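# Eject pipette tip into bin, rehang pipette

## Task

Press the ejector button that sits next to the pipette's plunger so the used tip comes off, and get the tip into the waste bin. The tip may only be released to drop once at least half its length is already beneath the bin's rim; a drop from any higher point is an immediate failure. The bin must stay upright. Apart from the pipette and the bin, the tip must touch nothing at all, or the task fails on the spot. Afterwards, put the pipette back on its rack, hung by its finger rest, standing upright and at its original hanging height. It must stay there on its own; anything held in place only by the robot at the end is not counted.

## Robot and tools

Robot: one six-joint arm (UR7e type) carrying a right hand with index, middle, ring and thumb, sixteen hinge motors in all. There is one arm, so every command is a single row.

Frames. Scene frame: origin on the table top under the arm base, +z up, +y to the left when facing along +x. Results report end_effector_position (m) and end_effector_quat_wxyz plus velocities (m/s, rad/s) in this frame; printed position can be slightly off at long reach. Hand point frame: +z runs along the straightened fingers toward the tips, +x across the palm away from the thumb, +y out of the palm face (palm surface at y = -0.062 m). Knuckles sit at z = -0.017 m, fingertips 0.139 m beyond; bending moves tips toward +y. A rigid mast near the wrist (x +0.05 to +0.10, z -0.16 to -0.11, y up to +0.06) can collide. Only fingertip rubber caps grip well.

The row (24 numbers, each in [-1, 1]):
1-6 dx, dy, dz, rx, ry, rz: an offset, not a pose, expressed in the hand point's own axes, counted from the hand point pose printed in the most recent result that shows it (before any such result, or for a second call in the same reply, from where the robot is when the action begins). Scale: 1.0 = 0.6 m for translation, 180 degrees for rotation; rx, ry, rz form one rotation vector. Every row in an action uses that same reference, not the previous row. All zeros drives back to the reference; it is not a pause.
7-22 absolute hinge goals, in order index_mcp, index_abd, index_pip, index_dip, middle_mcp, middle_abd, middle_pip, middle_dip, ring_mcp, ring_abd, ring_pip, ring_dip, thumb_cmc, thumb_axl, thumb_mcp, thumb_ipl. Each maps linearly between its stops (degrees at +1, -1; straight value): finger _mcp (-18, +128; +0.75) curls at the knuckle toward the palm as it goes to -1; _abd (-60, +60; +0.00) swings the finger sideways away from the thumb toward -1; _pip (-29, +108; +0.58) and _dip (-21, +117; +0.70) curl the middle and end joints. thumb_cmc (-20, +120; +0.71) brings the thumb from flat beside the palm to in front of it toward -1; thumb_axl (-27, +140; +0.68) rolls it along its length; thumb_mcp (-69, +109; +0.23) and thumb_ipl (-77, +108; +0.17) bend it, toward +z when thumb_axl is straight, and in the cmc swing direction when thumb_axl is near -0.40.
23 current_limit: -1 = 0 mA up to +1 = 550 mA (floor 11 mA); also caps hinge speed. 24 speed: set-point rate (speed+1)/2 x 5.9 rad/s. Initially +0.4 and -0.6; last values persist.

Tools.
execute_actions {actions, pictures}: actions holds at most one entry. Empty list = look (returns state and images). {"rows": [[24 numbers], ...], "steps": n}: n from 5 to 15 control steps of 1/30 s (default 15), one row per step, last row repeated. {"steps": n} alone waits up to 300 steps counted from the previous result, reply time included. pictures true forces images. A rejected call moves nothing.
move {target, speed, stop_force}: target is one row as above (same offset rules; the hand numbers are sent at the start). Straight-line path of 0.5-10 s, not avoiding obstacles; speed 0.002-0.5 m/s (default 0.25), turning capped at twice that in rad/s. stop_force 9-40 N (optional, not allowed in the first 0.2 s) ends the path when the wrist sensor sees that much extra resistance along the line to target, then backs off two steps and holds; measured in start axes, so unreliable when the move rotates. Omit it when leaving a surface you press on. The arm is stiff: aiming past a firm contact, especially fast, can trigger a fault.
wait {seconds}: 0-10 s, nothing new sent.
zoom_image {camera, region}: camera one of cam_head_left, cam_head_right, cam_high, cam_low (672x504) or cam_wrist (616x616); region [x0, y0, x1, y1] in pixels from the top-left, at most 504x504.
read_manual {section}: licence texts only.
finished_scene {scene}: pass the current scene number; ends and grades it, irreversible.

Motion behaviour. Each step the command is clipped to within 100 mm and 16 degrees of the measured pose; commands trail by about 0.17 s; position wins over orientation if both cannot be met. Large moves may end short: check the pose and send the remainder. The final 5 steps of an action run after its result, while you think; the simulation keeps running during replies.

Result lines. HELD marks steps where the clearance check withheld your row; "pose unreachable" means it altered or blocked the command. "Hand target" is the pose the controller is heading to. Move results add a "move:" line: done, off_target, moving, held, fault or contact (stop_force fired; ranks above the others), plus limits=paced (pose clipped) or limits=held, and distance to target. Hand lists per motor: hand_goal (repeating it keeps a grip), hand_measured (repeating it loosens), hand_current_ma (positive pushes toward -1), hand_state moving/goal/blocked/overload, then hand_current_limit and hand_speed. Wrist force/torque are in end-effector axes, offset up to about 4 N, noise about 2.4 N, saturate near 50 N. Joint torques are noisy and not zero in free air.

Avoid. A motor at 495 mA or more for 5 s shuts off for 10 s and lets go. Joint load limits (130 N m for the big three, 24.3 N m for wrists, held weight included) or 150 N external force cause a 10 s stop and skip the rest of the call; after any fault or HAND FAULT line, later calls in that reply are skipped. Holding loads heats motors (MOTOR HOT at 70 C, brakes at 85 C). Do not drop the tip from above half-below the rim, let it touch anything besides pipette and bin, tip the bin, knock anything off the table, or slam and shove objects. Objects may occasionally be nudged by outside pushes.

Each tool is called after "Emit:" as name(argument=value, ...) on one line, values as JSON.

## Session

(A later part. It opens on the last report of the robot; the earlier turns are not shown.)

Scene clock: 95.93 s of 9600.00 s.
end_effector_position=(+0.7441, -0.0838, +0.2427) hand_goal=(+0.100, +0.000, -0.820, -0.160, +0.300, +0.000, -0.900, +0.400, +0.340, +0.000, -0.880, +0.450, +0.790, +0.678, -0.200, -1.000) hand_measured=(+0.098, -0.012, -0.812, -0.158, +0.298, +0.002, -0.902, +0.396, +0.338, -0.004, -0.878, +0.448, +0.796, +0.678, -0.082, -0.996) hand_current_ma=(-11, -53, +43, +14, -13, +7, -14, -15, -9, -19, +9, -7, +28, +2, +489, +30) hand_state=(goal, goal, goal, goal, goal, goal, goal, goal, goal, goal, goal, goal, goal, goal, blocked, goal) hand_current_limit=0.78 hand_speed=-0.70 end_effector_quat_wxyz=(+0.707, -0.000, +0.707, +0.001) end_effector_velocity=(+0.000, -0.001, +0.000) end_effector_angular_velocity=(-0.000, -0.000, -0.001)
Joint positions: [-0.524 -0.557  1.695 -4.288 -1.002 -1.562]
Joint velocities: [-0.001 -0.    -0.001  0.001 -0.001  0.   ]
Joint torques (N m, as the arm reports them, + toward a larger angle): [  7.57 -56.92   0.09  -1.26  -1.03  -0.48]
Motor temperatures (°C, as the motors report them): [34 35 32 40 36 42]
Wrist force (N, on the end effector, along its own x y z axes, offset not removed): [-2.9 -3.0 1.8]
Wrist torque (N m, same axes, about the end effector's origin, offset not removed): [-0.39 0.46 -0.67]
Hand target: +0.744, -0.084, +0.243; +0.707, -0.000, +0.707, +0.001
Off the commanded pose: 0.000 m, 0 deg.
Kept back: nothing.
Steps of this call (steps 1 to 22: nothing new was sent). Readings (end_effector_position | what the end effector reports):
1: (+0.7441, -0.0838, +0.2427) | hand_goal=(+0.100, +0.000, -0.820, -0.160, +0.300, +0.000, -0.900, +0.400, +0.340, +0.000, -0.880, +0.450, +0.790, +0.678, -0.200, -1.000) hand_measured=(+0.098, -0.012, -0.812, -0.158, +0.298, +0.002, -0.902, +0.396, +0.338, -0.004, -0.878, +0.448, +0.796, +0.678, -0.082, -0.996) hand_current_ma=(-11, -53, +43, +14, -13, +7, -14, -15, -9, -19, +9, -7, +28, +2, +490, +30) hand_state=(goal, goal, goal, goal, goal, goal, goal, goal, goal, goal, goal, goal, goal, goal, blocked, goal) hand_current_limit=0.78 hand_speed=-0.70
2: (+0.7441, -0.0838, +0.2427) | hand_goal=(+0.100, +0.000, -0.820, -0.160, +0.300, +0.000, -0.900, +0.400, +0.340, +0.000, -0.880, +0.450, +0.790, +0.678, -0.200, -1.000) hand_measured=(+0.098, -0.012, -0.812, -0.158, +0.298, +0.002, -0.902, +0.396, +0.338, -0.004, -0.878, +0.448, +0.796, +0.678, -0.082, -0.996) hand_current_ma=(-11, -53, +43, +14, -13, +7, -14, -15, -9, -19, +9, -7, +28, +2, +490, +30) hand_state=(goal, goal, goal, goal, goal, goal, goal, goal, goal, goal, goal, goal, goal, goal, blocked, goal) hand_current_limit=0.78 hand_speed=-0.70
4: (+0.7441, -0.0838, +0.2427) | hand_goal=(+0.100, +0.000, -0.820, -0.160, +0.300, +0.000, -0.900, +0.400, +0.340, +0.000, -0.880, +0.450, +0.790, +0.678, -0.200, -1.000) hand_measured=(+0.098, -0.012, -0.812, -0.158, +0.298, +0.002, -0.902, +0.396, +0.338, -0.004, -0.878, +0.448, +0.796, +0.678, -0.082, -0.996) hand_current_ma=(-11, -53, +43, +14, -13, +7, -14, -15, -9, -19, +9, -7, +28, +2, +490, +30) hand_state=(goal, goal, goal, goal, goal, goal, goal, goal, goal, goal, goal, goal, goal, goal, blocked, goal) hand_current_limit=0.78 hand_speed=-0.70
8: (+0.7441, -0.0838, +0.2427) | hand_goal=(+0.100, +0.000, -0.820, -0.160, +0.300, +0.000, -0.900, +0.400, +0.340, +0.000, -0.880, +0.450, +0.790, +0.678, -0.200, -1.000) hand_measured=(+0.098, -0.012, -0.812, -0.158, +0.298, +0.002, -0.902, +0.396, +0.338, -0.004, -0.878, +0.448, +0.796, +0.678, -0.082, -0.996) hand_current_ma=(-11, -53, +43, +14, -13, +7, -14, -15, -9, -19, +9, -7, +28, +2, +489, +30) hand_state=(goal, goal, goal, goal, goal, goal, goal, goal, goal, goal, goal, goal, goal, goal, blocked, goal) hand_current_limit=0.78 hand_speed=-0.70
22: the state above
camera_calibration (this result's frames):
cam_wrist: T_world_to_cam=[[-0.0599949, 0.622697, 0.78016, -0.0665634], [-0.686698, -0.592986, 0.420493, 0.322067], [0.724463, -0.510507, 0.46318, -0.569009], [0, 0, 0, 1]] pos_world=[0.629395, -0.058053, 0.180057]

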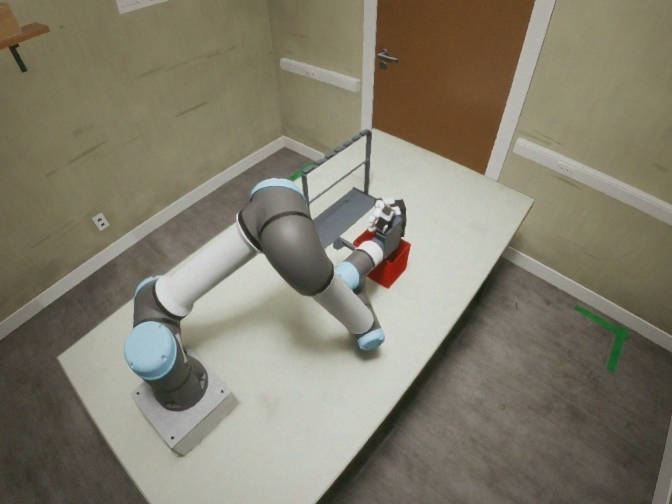

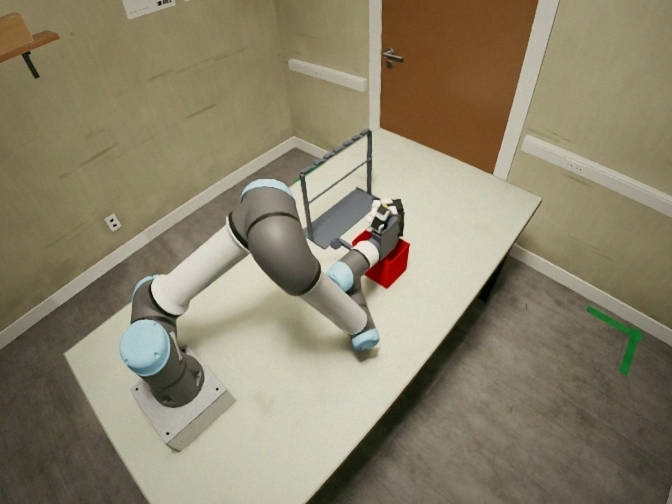

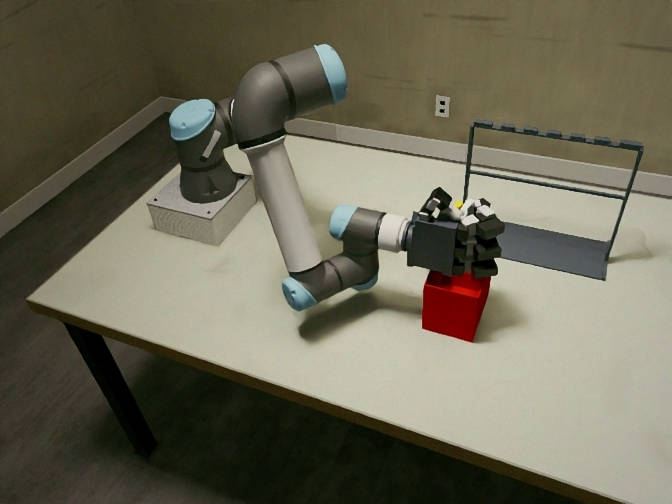

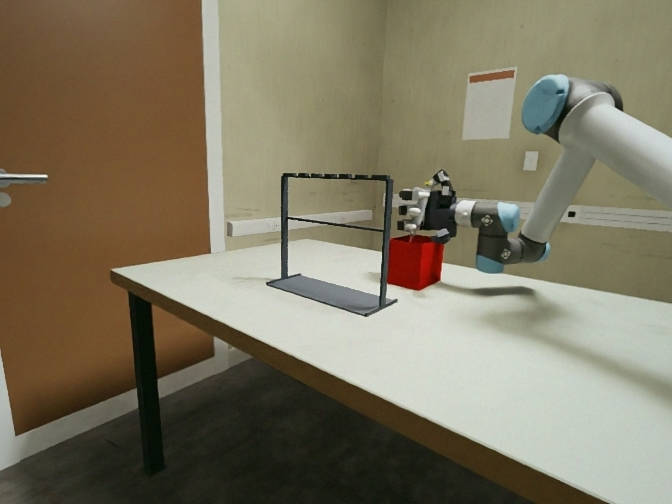

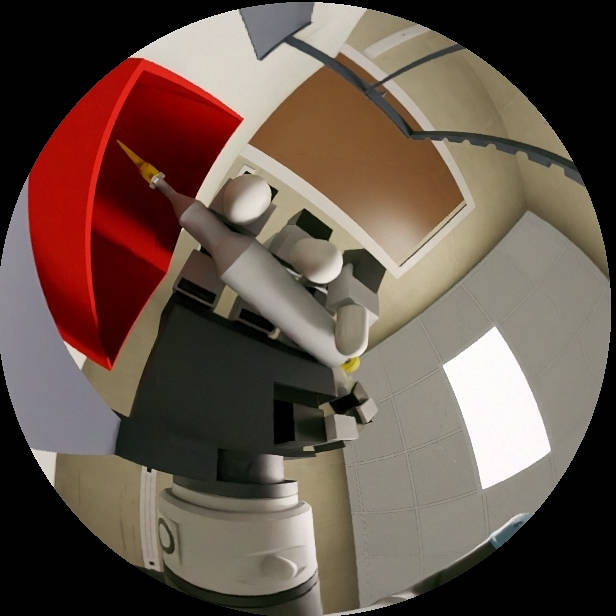

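Emit:
execute_actions(actions=[{"rows": [[0,0,0,0,0,0, 0.1,0,-0.82,-0.16, 0.1,0,-1.0,-0.1, 0.1,0,-1.0,-0.1, 0.79,0.678,-0.2,-1.0, 0.78,-0.7]], "steps": 15}])

Emit:
wait(seconds=0.8)

Scene clock: 100.80 s of 9600.00 s.
end_effector_position=(+0.7441, -0.0838, +0.2427) hand_goal=(+0.100, +0.000, -0.820, -0.160, +0.100, +0.000, -1.000, -0.100, +0.100, +0.000, -1.000, -0.100, +0.790, +0.678, -0.200, -1.000) hand_measured=(+0.090, -0.008, -0.818, -0.158, +0.154, +0.002, -0.942, +0.242, +0.194, -0.004, -0.940, +0.284, +0.796, +0.684, -0.082, -0.974) hand_current_ma=(-52, -30, +4, +15, +150, +10, +286, +146, +175, -23, +241, +104, +33, +20, +457, +178) hand_state=(moving, goal, moving, goal, moving, goal, moving, moving, moving, goal, moving, moving, goal, moving, moving, moving) hand_current_limit=0.78 hand_speed=-0.70 end_effector_quat_wxyz=(+0.707, -0.000, +0.707, +0.001) end_effector_velocity=(+0.000, -0.000, -0.000) end_effector_angular_velocity=(+0.001, +0.001, -0.001)
Joint positions: [-0.524 -0.557  1.695 -4.288 -1.002 -1.562]
Joint velocities: [-0.     0.     0.     0.001 -0.001  0.   ]
Joint torques (N m, as the arm reports them, + toward a larger angle): [  9.27 -57.33  -0.69  -1.43  -0.89  -0.5 ]
Motor temperatures (°C, as the motors report them): [34 35 32 40 36 42]
Wrist force (N, on the end effector, along its own x y z axes, offset not removed): [2.1 -0.8 4.4]
Wrist torque (N m, same axes, about the end effector's origin, offset not removed): [-0.44 -0.26 -0.25]
Steps of this call (steps 1 to 90: nothing new was sent; then 1.53 s passed at rest; steps 91 to 100: the first 10 steps of this action). Readings (end_effector_position | what the end effector reports):
91: (+0.7441, -0.0838, +0.2427) | hand_goal=(+0.100, +0.000, -0.820, -0.160, +0.100, +0.000, -1.000, -0.100, +0.100, +0.000, -1.000, -0.100, +0.790, +0.678, -0.200, -1.000) hand_measured=(+0.098, -0.012, -0.812, -0.158, +0.298, +0.002, -0.902, +0.396, +0.338, -0.004, -0.878, +0.448, +0.796, +0.678, -0.082, -0.996) hand_current_ma=(-11, -53, +43, +14, -13, +7, -14, -15, -9, -19, +9, -7, +28, +2, +490, +30) hand_state=(goal, goal, goal, goal, moving, goal, moving, moving, moving, goal, moving, moving, goal, goal, blocked, goal) hand_current_limit=0.78 hand_speed=-0.70
92: (+0.7441, -0.0838, +0.2427) | hand_goal=(+0.100, +0.000, -0.820, -0.160, +0.100, +0.000, -1.000, -0.100, +0.100, +0.000, -1.000, -0.100, +0.790, +0.678, -0.200, -1.000) hand_measured=(+0.098, -0.012, -0.812, -0.158, +0.296, +0.002, -0.904, +0.396, +0.338, -0.004, -0.878, +0.448, +0.796, +0.678, -0.082, -0.996) hand_current_ma=(-10, -53, +43, +14, +76, +7, +74, +70, +88, -18, +116, +81, +28, +2, +490, +30) hand_state=(goal, goal, goal, goal, moving, goal, moving, moving, moving, goal, moving, moving, goal, goal, blocked, goal) hand_current_limit=0.78 hand_speed=-0.70
94: (+0.7441, -0.0838, +0.2427) | hand_goal=(+0.100, +0.000, -0.820, -0.160, +0.100, +0.000, -1.000, -0.100, +0.100, +0.000, -1.000, -0.100, +0.790, +0.678, -0.200, -1.000) hand_measured=(+0.098, -0.012, -0.812, -0.158, +0.268, +0.002, -0.928, +0.366, +0.310, -0.002, -0.900, +0.418, +0.796, +0.678, -0.082, -0.994) hand_current_ma=(-11, -45, +43, +14, +92, +7, +207, +107, +83, -10, +161, +83, +28, +2, +489, +55) hand_state=(goal, moving, goal, goal, moving, goal, moving, moving, moving, goal, moving, moving, goal, goal, blocked, moving) hand_current_limit=0.78 hand_speed=-0.70
98: (+0.7441, -0.0838, +0.2427) | hand_goal=(+0.100, +0.000, -0.820, -0.160, +0.100, +0.000, -1.000, -0.100, +0.100, +0.000, -1.000, -0.100, +0.790, +0.678, -0.200, -1.000) hand_measured=(+0.092, -0.008, -0.816, -0.158, +0.194, +0.002, -0.942, +0.288, +0.236, -0.004, -0.934, +0.336, +0.796, +0.682, -0.082, -0.978) hand_current_ma=(-52, -35, +14, +16, +191, +10, +297, +167, +188, -21, +335, +145, +35, +37, +489, +188) hand_state=(moving, goal, moving, goal, moving, goal, blocked, moving, moving, goal, moving, moving, goal, moving, blocked, moving) hand_current_limit=0.78 hand_speed=-0.70
100: the state above

Scene clock: 101.77 s of 9600.00 s.
end_effector_position=(+0.7441, -0.0838, +0.2427) hand_goal=(+0.100, +0.000, -0.820, -0.160, +0.100, +0.000, -1.000, -0.100, +0.100, +0.000, -1.000, -0.100, +0.790, +0.678, -0.200, -1.000) hand_measured=(+0.098, -0.004, -0.820, -0.158, +0.120, -0.006, -0.928, -0.028, +0.120, -0.004, -0.956, -0.070, +0.802, +0.692, -0.094, -0.960) hand_current_ma=(-12, -16, +3, +14, +104, -25, +367, +365, +103, -23, +223, +157, +60, +87, +489, +275) hand_state=(goal, goal, goal, goal, goal, goal, blocked, blocked, goal, goal, blocked, blocked, goal, goal, blocked, blocked) hand_current_limit=0.78 hand_speed=-0.70 end_effector_quat_wxyz=(+0.707, -0.000, +0.707, +0.001) end_effector_velocity=(-0.000, +0.000, +0.000) end_effector_angular_velocity=(-0.000, -0.001, +0.001)
Joint positions: [-0.524 -0.557  1.695 -4.288 -1.002 -1.562]
Joint velocities: [-0.    -0.    -0.    -0.     0.001 -0.   ]
Joint torques (N m, as the arm reports them, + toward a larger angle): [  8.74 -57.21  -0.7   -1.01  -0.93  -0.58]
Motor temperatures (°C, as the motors report them): [34 35 32 40 36 42]
Wrist force (N, on the end effector, along its own x y z axes, offset not removed): [2.9 0.3 -1.2]
Wrist torque (N m, same axes, about the end effector's origin, offset not removed): [0.03 -0.49 -0.06]
Hand target: +0.744, -0.084, +0.243; +0.707, -0.000, +0.707, +0.001
Off the commanded pose: 0.000 m, 0 deg.
Kept back: nothing.
Steps of this call (steps 1 to 5: the last 5 steps of your previous action; steps 6 to 29: nothing new was sent). Readings (end_effector_position | what the end effector reports):
1: (+0.7441, -0.0838, +0.2427) | hand_goal=(+0.100, +0.000, -0.820, -0.160, +0.100, +0.000, -1.000, -0.100, +0.100, +0.000, -1.000, -0.100, +0.790, +0.678, -0.200, -1.000) hand_measured=(+0.090, -0.006, -0.818, -0.158, +0.132, +0.002, -0.948, +0.212, +0.166, -0.004, -0.954, +0.254, +0.796, +0.682, -0.094, -0.974) hand_current_ma=(-52, -19, -8, +15, +60, +10, +230, +122, +144, -22, +169, +80, +29, +19, +411, +175) hand_state=(goal, moving, moving, goal, moving, goal, moving, moving, moving, goal, moving, moving, moving, moving, moving, blocked) hand_current_limit=0.78 hand_speed=-0.70
2: (+0.7441, -0.0838, +0.2427) | hand_goal=(+0.100, +0.000, -0.820, -0.160, +0.100, +0.000, -1.000, -0.100, +0.100, +0.000, -1.000, -0.100, +0.790, +0.678, -0.200, -1.000) hand_measured=(+0.090, -0.006, -0.820, -0.158, +0.122, +0.002, -0.950, +0.190, +0.150, -0.004, -0.956, +0.230, +0.796, +0.682, -0.094, -0.972) hand_current_ma=(-52, -24, -9, +15, +80, +10, +256, +197, +218, -22, +224, +98, +29, +19, +490, +204) hand_state=(goal, moving, moving, goal, moving, goal, moving, moving, moving, goal, moving, moving, goal, goal, moving, moving) hand_current_limit=0.78 hand_speed=-0.70
4: (+0.7441, -0.0838, +0.2427) | hand_goal=(+0.100, +0.000, -0.820, -0.160, +0.100, +0.000, -1.000, -0.100, +0.100, +0.000, -1.000, -0.100, +0.790, +0.678, -0.200, -1.000) hand_measured=(+0.090, -0.006, -0.822, -0.158, +0.120, +0.002, -0.950, +0.156, +0.146, -0.004, -0.956, +0.182, +0.796, +0.682, -0.094, -0.970) hand_current_ma=(-52, -22, -5, +15, +103, +6, +256, +278, +246, -23, +224, +100, +30, +26, +489, +228) hand_state=(goal, goal, goal, goal, goal, goal, blocked, moving, blocked, goal, blocked, moving, goal, moving, blocked, moving) hand_current_limit=0.78 hand_speed=-0.70
8: (+0.7441, -0.0838, +0.2427) | hand_goal=(+0.100, +0.000, -0.820, -0.160, +0.100, +0.000, -1.000, -0.100, +0.100, +0.000, -1.000, -0.100, +0.790, +0.678, -0.200, -1.000) hand_measured=(+0.090, -0.004, -0.822, -0.158, +0.120, +0.002, -0.942, +0.068, +0.134, -0.004, -0.956, +0.082, +0.798, +0.686, -0.094, -0.962) hand_current_ma=(-52, -16, -5, +15, +104, +7, +307, +292, +160, -23, +224, +92, +44, +53, +489, +269) hand_state=(goal, goal, goal, goal, goal, goal, moving, moving, moving, goal, blocked, moving, moving, moving, blocked, moving) hand_current_limit=0.78 hand_speed=-0.70
29: the state above
camera_calibration (this result's frames):
cam_wrist: T_world_to_cam=[[-0.0599948, 0.622697, 0.78016, -0.0665634], [-0.686698, -0.592985, 0.420493, 0.322067], [0.724463, -0.510507, 0.463181, -0.569009], [0, 0, 0, 1]] pos_world=[0.629396, -0.0580531, 0.180057]

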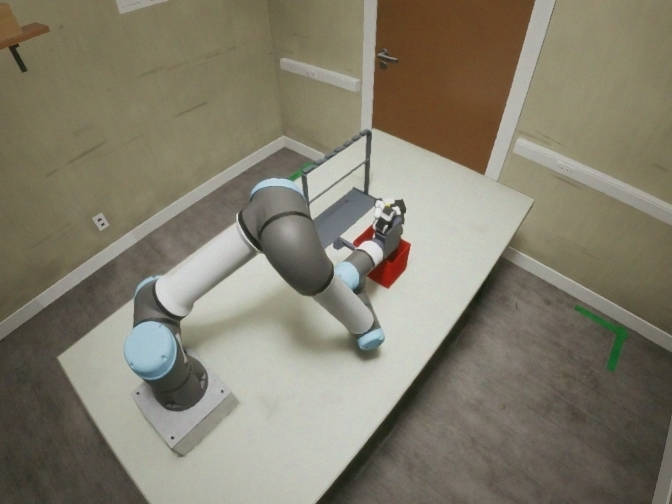

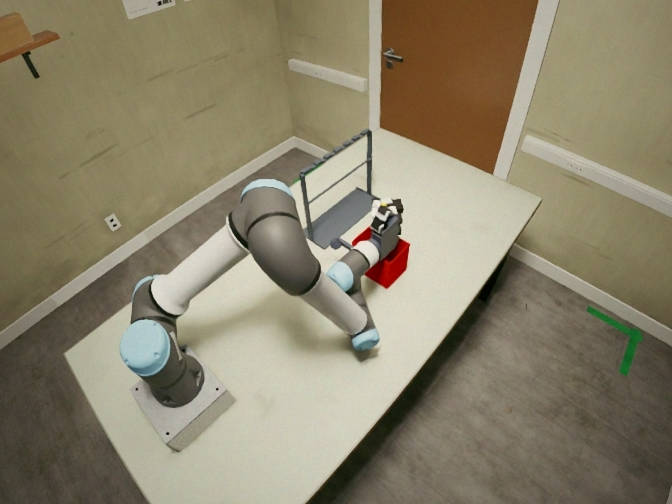

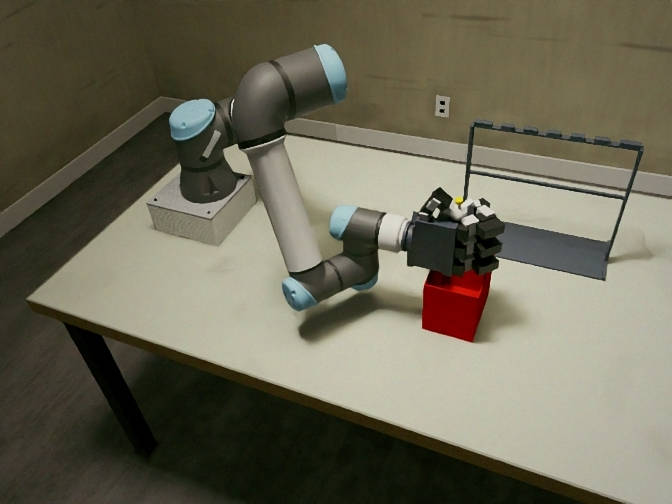

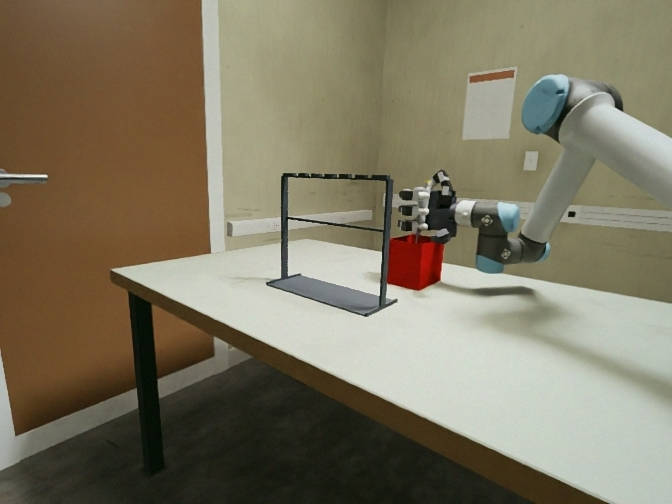

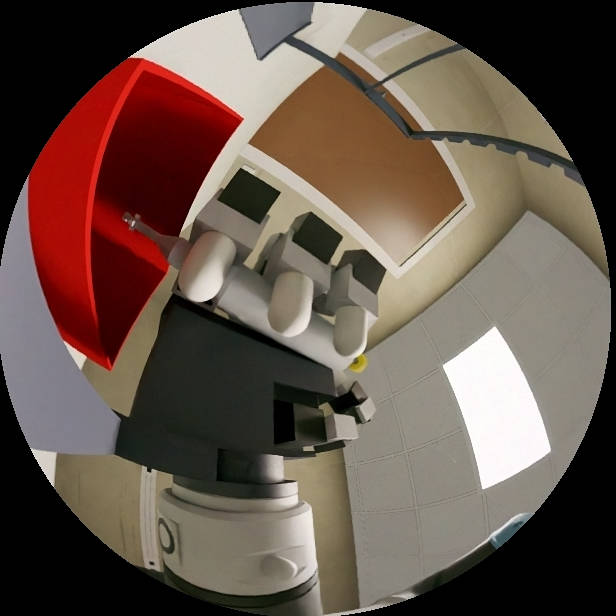

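Emit:
zoom_image(camera="cam_wrist", region=[20, 60, 260, 380])

Region (20, 60, 260, 380) of cam_wrist's 616x616 image, scaled by 1.575, with more detail than that image has; it fills the left 378 columns of this view, and the rest is white.

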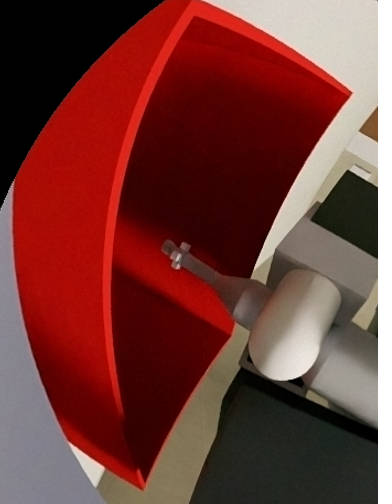

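Emit:
move(target=[-0.1,0,0,0,0,0, 0.1,0,-0.82,-0.16, 0.1,0,-1.0,-0.1, 0.1,0,-1.0,-0.1, 0.714,0.678,0.226,0.168, 0.6,-0.6], speed=0.1)

Scene clock: 103.87 s of 9600.00 s.
end_effector_position=(+0.7441, -0.0837, +0.3026) hand_goal=(+0.100, +0.000, -0.820, -0.160, +0.100, +0.000, -1.000, -0.100, +0.100, +0.000, -1.000, -0.100, +0.714, +0.678, +0.226, +0.168) hand_measured=(+0.100, -0.004, -0.820, -0.158, +0.114, -0.012, -0.928, -0.030, +0.110, -0.004, -0.956, -0.078, +0.718, +0.680, +0.224, +0.166) hand_current_ma=(-2, -16, +3, +14, +79, -55, +367, +360, +58, -23, +223, +111, +21, +16, -14, -15) hand_state=(goal, goal, goal, goal, goal, goal, blocked, blocked, goal, goal, blocked, blocked, goal, goal, goal, goal) hand_current_limit=0.60 hand_speed=-0.60 end_effector_quat_wxyz=(+0.707, -0.000, +0.707, +0.001) end_effector_velocity=(+0.000, +0.000, -0.000) end_effector_angular_velocity=(+0.000, +0.001, +0.000)
Joint positions: [-0.524 -0.684  1.733 -4.198 -1.001 -1.562]
Joint velocities: [ 0.001  0.     0.     0.001 -0.    -0.   ]
Joint torques (N m, as the arm reports them, + toward a larger angle): [-11.6  -58.11  -1.25  -0.32   1.62  -1.53]
Motor temperatures (°C, as the motors report them): [34 35 32 40 36 42]
Wrist force (N, on the end effector, along its own x y z axes, offset not removed): [1.1 -1.7 2.4]
Wrist torque (N m, same axes, about the end effector's origin, offset not removed): [-0.49 0.09 -0.01]
Hand target: +0.744, -0.084, +0.303; +0.707, -0.000, +0.707, +0.001
Off the commanded pose: 0.000 m, 0 deg.
Kept back: nothing.
move: done
camera_calibration (this result's frames):
cam_wrist: T_world_to_cam=[[-0.0599951, 0.622695, 0.780161, -0.113379], [-0.686698, -0.592986, 0.420492, 0.296868], [0.724463, -0.510507, 0.46318, -0.596758], [0, 0, 0, 1]] pos_world=[0.629386, -0.0580106, 0.24003]

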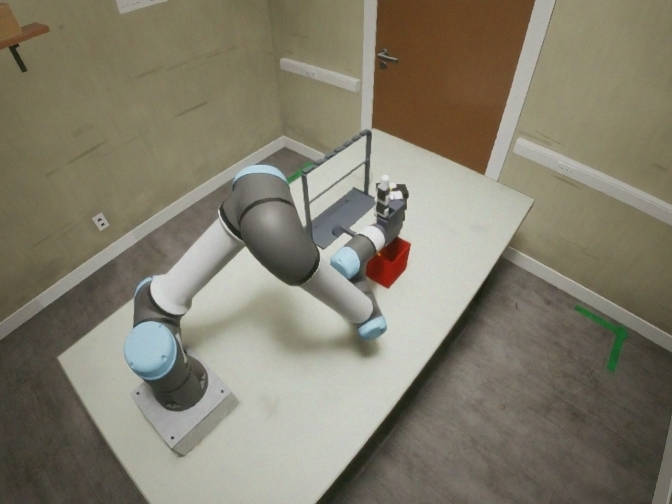

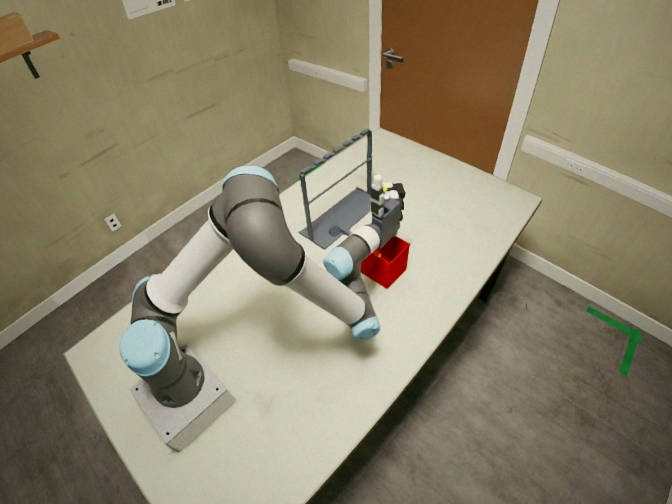

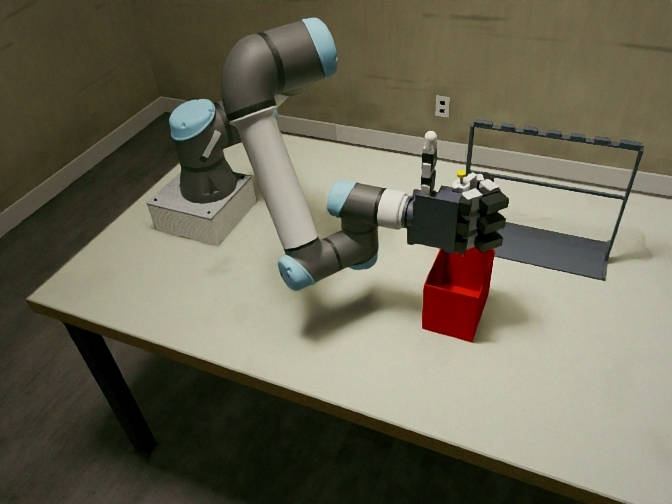

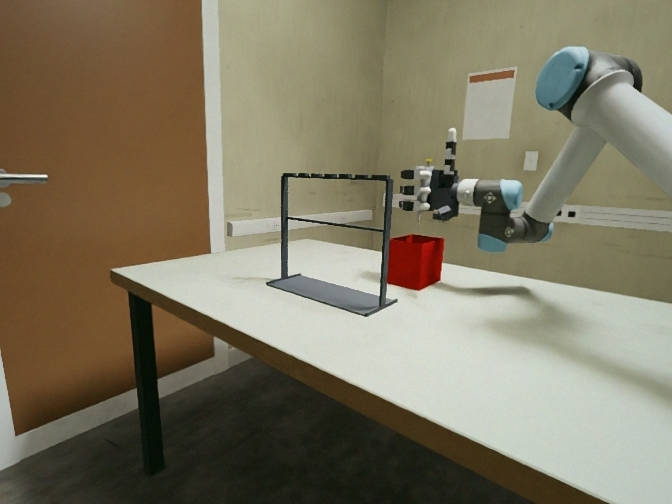

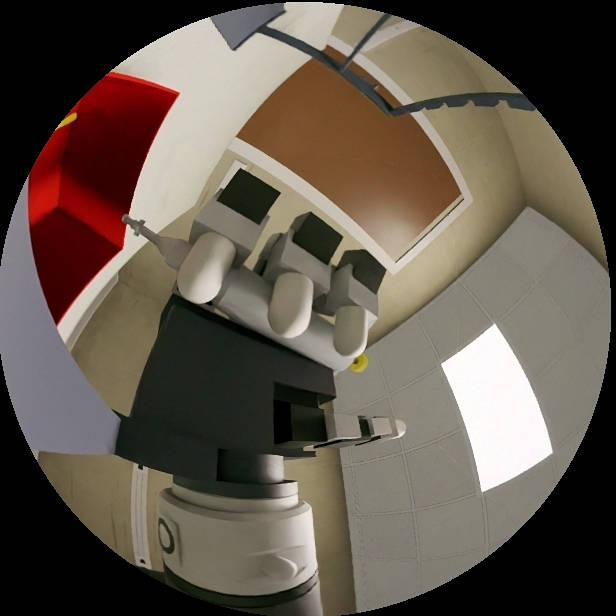

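The tip is in the bin. Now check the pipette's pose in hand.

Emit:
zoom_image(camera="cam_high", region=[420, 150, 520, 260])

Emit:
zoom_image(camera="cam_low", region=[385, 140, 475, 240])

Emit:
zoom_image(camera="cam_head_right", region=[350, 165, 420, 235])

Region (420, 150, 520, 260) of cam_high's 672x504 image, scaled by 4.582, with more detail than that image has; it fills the left 458 columns of this view, and the rest is white.

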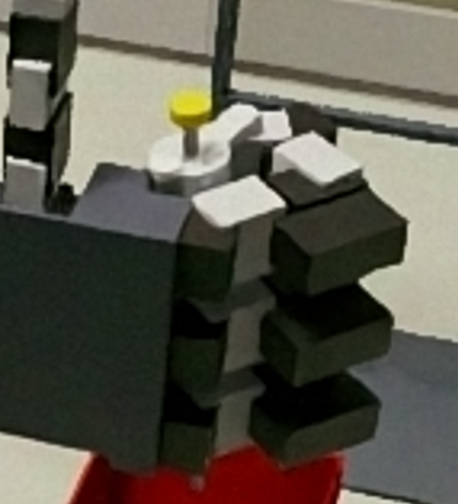

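Region (385, 140, 475, 240) of cam_low's 672x504 image, scaled by 5.040, with more detail than that image has; it fills the left 454 columns of this view, and the rest is white.

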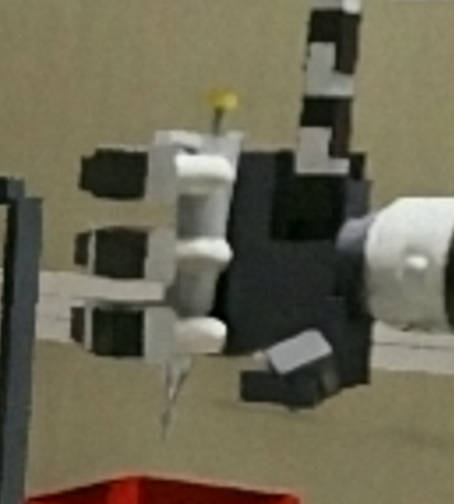

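Region (350, 165, 420, 235) of cam_head_right's 672x504 image, scaled by 7.200, with more detail than that image has.

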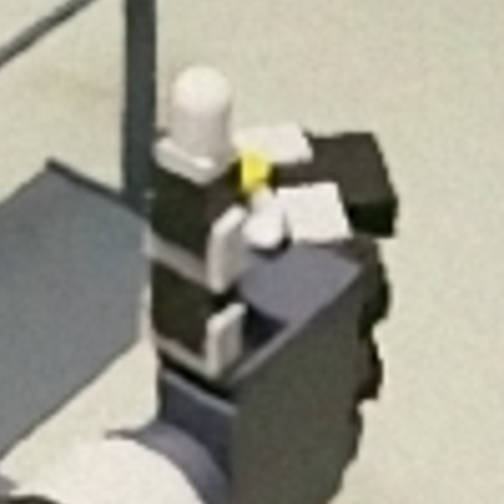

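Emit:
move(target=[0.0177,0.306,-0.0327,-0.111,0,0, 1.0,0,0.85,0.85, 0.1,0,-1.0,-0.1, 0.1,0,-1.0,-0.1, 0.714,0.678,0.226,0.168, 0.6,-0.6], speed=0.15)

Scene clock: 108.50 s of 9600.00 s.
end_effector_position=(+0.7244, +0.0998, +0.2918) hand_goal=(+1.000, +0.000, +0.850, +0.850, +0.100, +0.000, -1.000, -0.100, +0.100, +0.000, -1.000, -0.100, +0.714, +0.678, +0.226, +0.168) hand_measured=(+0.998, -0.002, +0.846, +0.848, +0.112, -0.012, -0.928, -0.038, +0.102, -0.004, -0.970, -0.088, +0.716, +0.680, +0.224, +0.166) hand_current_ma=(-13, -13, -16, -15, +67, -60, +367, +316, +15, -17, +150, +58, +14, +16, -14, -15) hand_state=(goal, goal, goal, goal, goal, goal, blocked, blocked, goal, goal, blocked, goal, goal, goal, goal, goal) hand_current_limit=0.60 hand_speed=-0.60 end_effector_quat_wxyz=(+0.696, -0.123, +0.697, +0.123) end_effector_velocity=(+0.000, -0.001, -0.000) end_effector_angular_velocity=(+0.000, +0.001, -0.001)
Joint positions: [-0.316 -0.664  1.731 -4.218 -0.861 -1.563]
Joint velocities: [-0.     0.    -0.     0.001 -0.001 -0.   ]
Joint torques (N m, as the arm reports them, + toward a larger angle): [ 11.08 -38.14 -19.74   0.06   1.58  -1.53]
Motor temperatures (°C, as the motors report them): [34 35 32 40 36 42]
Wrist force (N, on the end effector, along its own x y z axes, offset not removed): [1.5 -2.8 6.8]
Wrist torque (N m, same axes, about the end effector's origin, offset not removed): [-0.89 -0.16 -0.12]
Hand target: +0.724, +0.100, +0.292; +0.696, -0.123, +0.697, +0.123
Off the commanded pose: 0.000 m, 0 deg.
Kept back: nothing.
move: done
camera_calibration (this result's frames):
cam_wrist: T_world_to_cam=[[-0.268902, 0.564884, 0.780127, -0.0632858], [-0.442633, -0.791839, 0.420794, 0.239631], [0.855435, -0.232158, 0.462963, -0.606327], [0, 0, 0, 1]] pos_world=[0.607724, 0.0847349, 0.229242]

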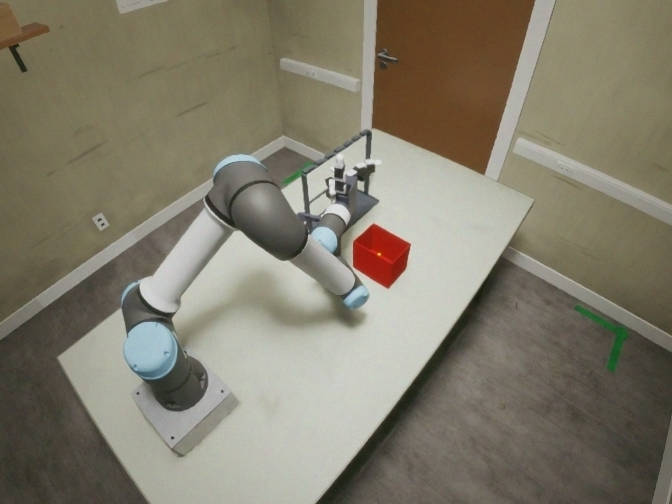

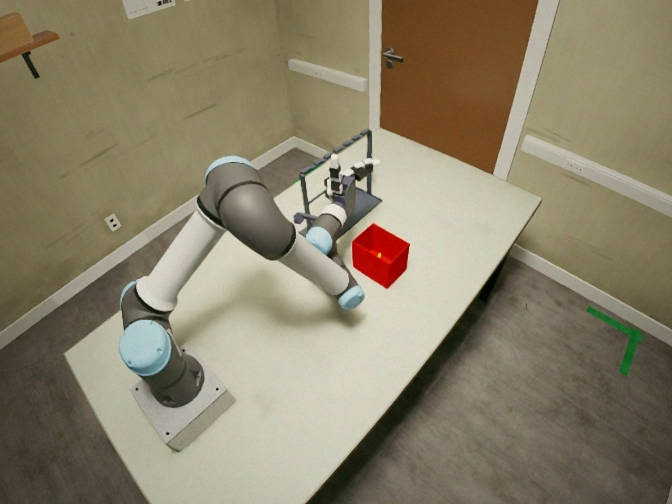

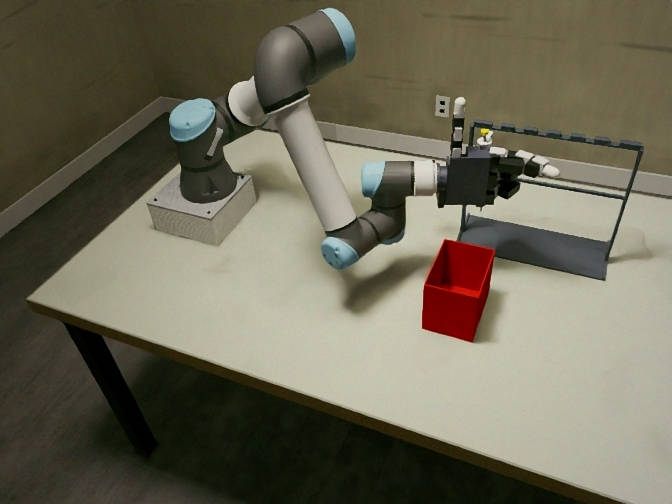

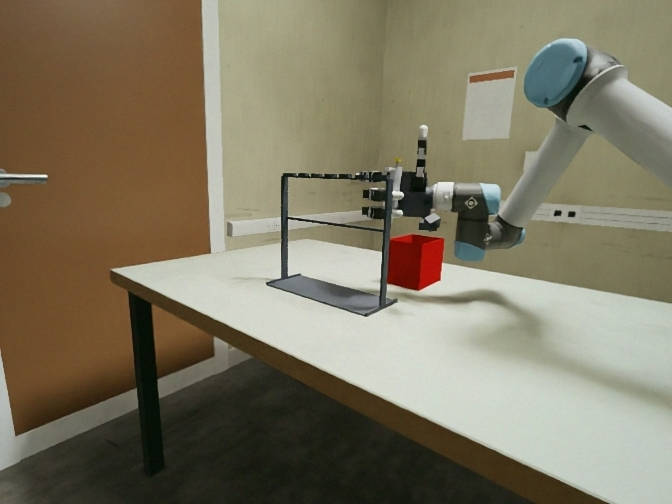

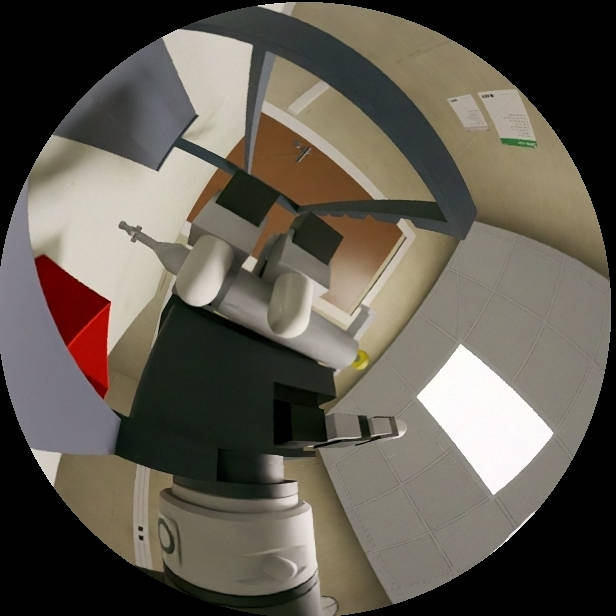

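Emit:
zoom_image(camera="cam_high", region=[450, 105, 550, 175])

Emit:
zoom_image(camera="cam_low", region=[330, 145, 430, 235])

Emit:
zoom_image(camera="cam_wrist", region=[300, 180, 500, 380])

Region (450, 105, 550, 175) of cam_high's 672x504 image, scaled by 5.040, with more detail than that image has; it fills the top 353 rows of this view, and the rest is white.

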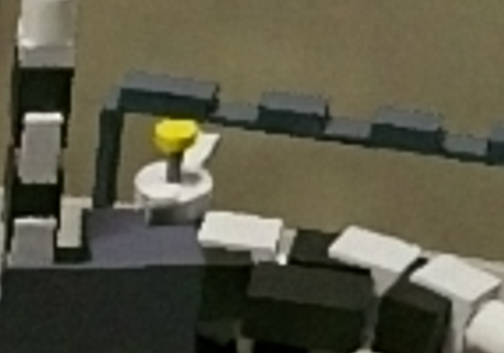

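Region (330, 145, 430, 235) of cam_low's 672x504 image, scaled by 5.040, with more detail than that image has; it fills the top 454 rows of this view, and the rest is white.

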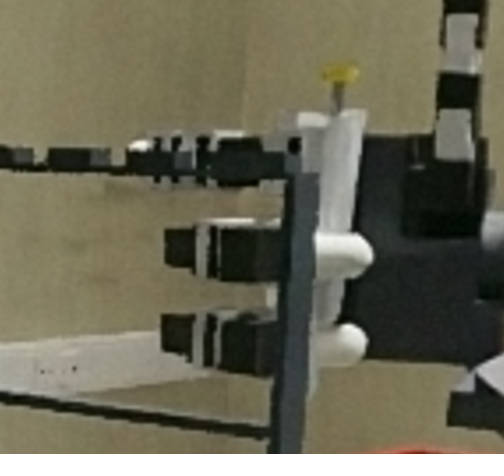

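Region (300, 180, 500, 380) of cam_wrist's 616x616 image, scaled by 2.520, with more detail than that image has.

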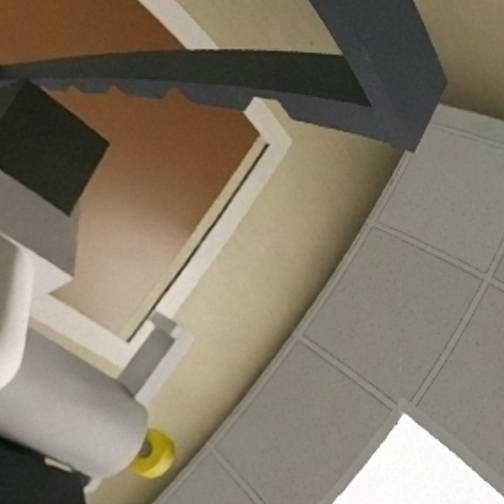

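Emit:
zoom_image(camera="cam_wrist", region=[180, 30, 340, 190])

Region (180, 30, 340, 190) of cam_wrist's 616x616 image, scaled by 3.150, with more detail than that image has.

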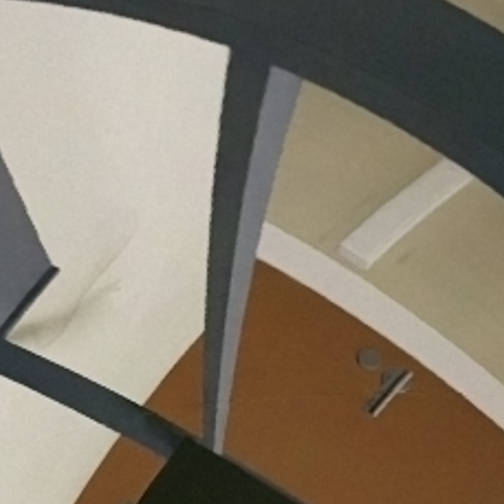

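Emit:
move(target=[0,0,0,-0.0333,0,0, 1.0,0,0.85,0.85, 0.07,0,-1.0,-0.15, 1.0,0,0.85,0.85, 0.714,0.678,0.226,0.168, 0.7,-0.5], speed=0.1)

Scene clock: 113.80 s of 9600.00 s.
end_effector_position=(+0.7244, +0.0998, +0.2918) hand_goal=(+1.000, +0.000, +0.850, +0.850, +0.070, +0.000, -1.000, -0.150, +1.000, +0.000, +0.850, +0.850, +0.714, +0.678, +0.226, +0.168) hand_measured=(+0.998, -0.002, +0.846, +0.848, +0.088, -0.012, -0.922, -0.048, +0.998, -0.004, +0.846, +0.848, +0.716, +0.680, +0.224, +0.166) hand_current_ma=(-13, -13, -16, -15, +95, -52, +393, +468, -11, -17, -16, -14, +14, +16, -14, -15) hand_state=(goal, goal, goal, goal, goal, goal, blocked, blocked, goal, goal, goal, goal, goal, goal, goal, goal) hand_current_limit=0.70 hand_speed=-0.50 end_effector_quat_wxyz=(+0.689, -0.159, +0.689, +0.159) end_effector_velocity=(-0.000, +0.001, -0.000) end_effector_angular_velocity=(+0.000, +0.000, +0.001)
Joint positions: [-0.336 -0.64   1.665 -4.177 -0.735 -1.561]
Joint velocities: [ 0.001 -0.     0.    -0.     0.001  0.   ]
Joint torques (N m, as the arm reports them, + toward a larger angle): [-12.25 -40.44 -19.6    0.13   1.34   1.7 ]
Motor temperatures (°C, as the motors report them): [34 35 32 40 36 42]
Wrist force (N, on the end effector, along its own x y z axes, offset not removed): [-1.8 -7.0 3.1]
Wrist torque (N m, same axes, about the end effector's origin, offset not removed): [-1.31 0.05 -0.45]
Hand target: +0.724, +0.100, +0.292; +0.689, -0.159, +0.689, +0.159
Off the commanded pose: 0.000 m, 0 deg.
Kept back: nothing.
After step 90, 0.50 s passed at rest.
move: done
camera_calibration (this result's frames):
cam_wrist: T_world_to_cam=[[-0.326376, 0.533623, 0.780209, -0.0185712], [-0.357503, -0.833782, 0.420714, 0.182148], [0.875026, -0.141616, 0.462898, -0.629542], [0, 0, 0, 1]] pos_world=[0.609923, 0.0726282, 0.229271]

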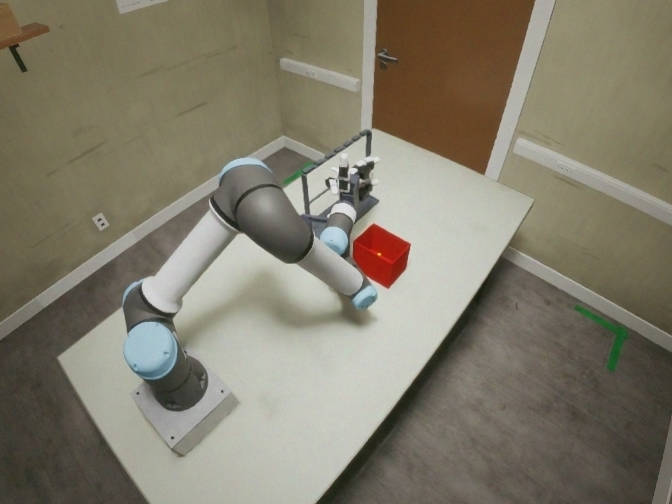

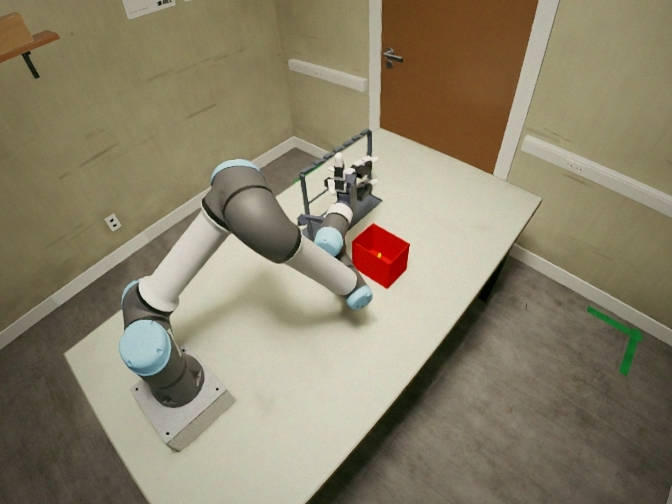

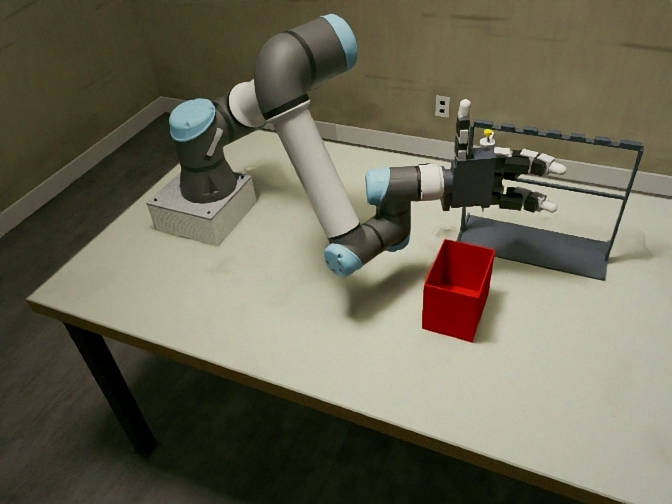

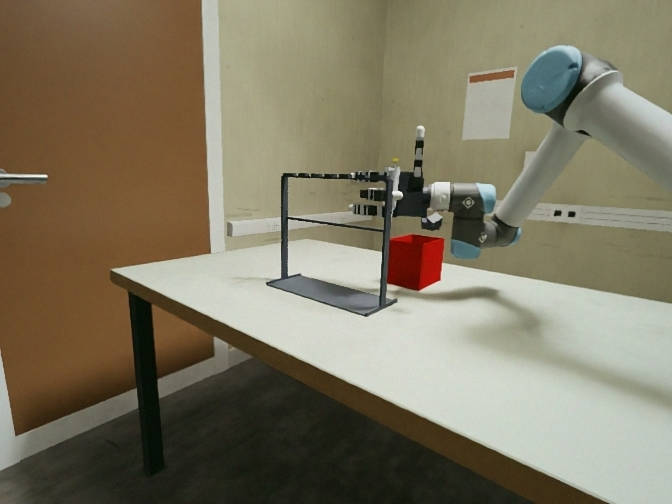

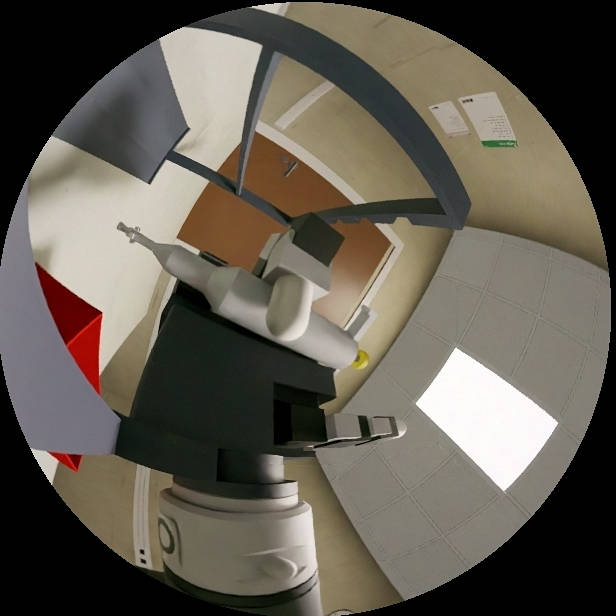

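Emit:
zoom_image(camera="cam_high", region=[450, 105, 550, 175])

Region (450, 105, 550, 175) of cam_high's 672x504 image, scaled by 5.040, with more detail than that image has; it fills the top 353 rows of this view, and the rest is white.

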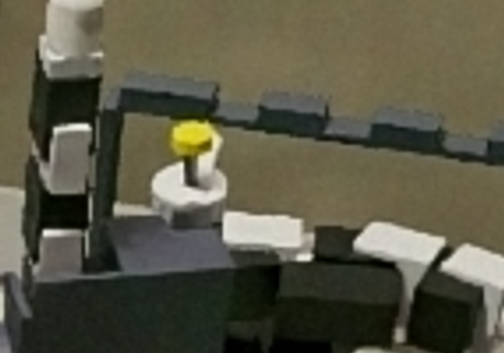

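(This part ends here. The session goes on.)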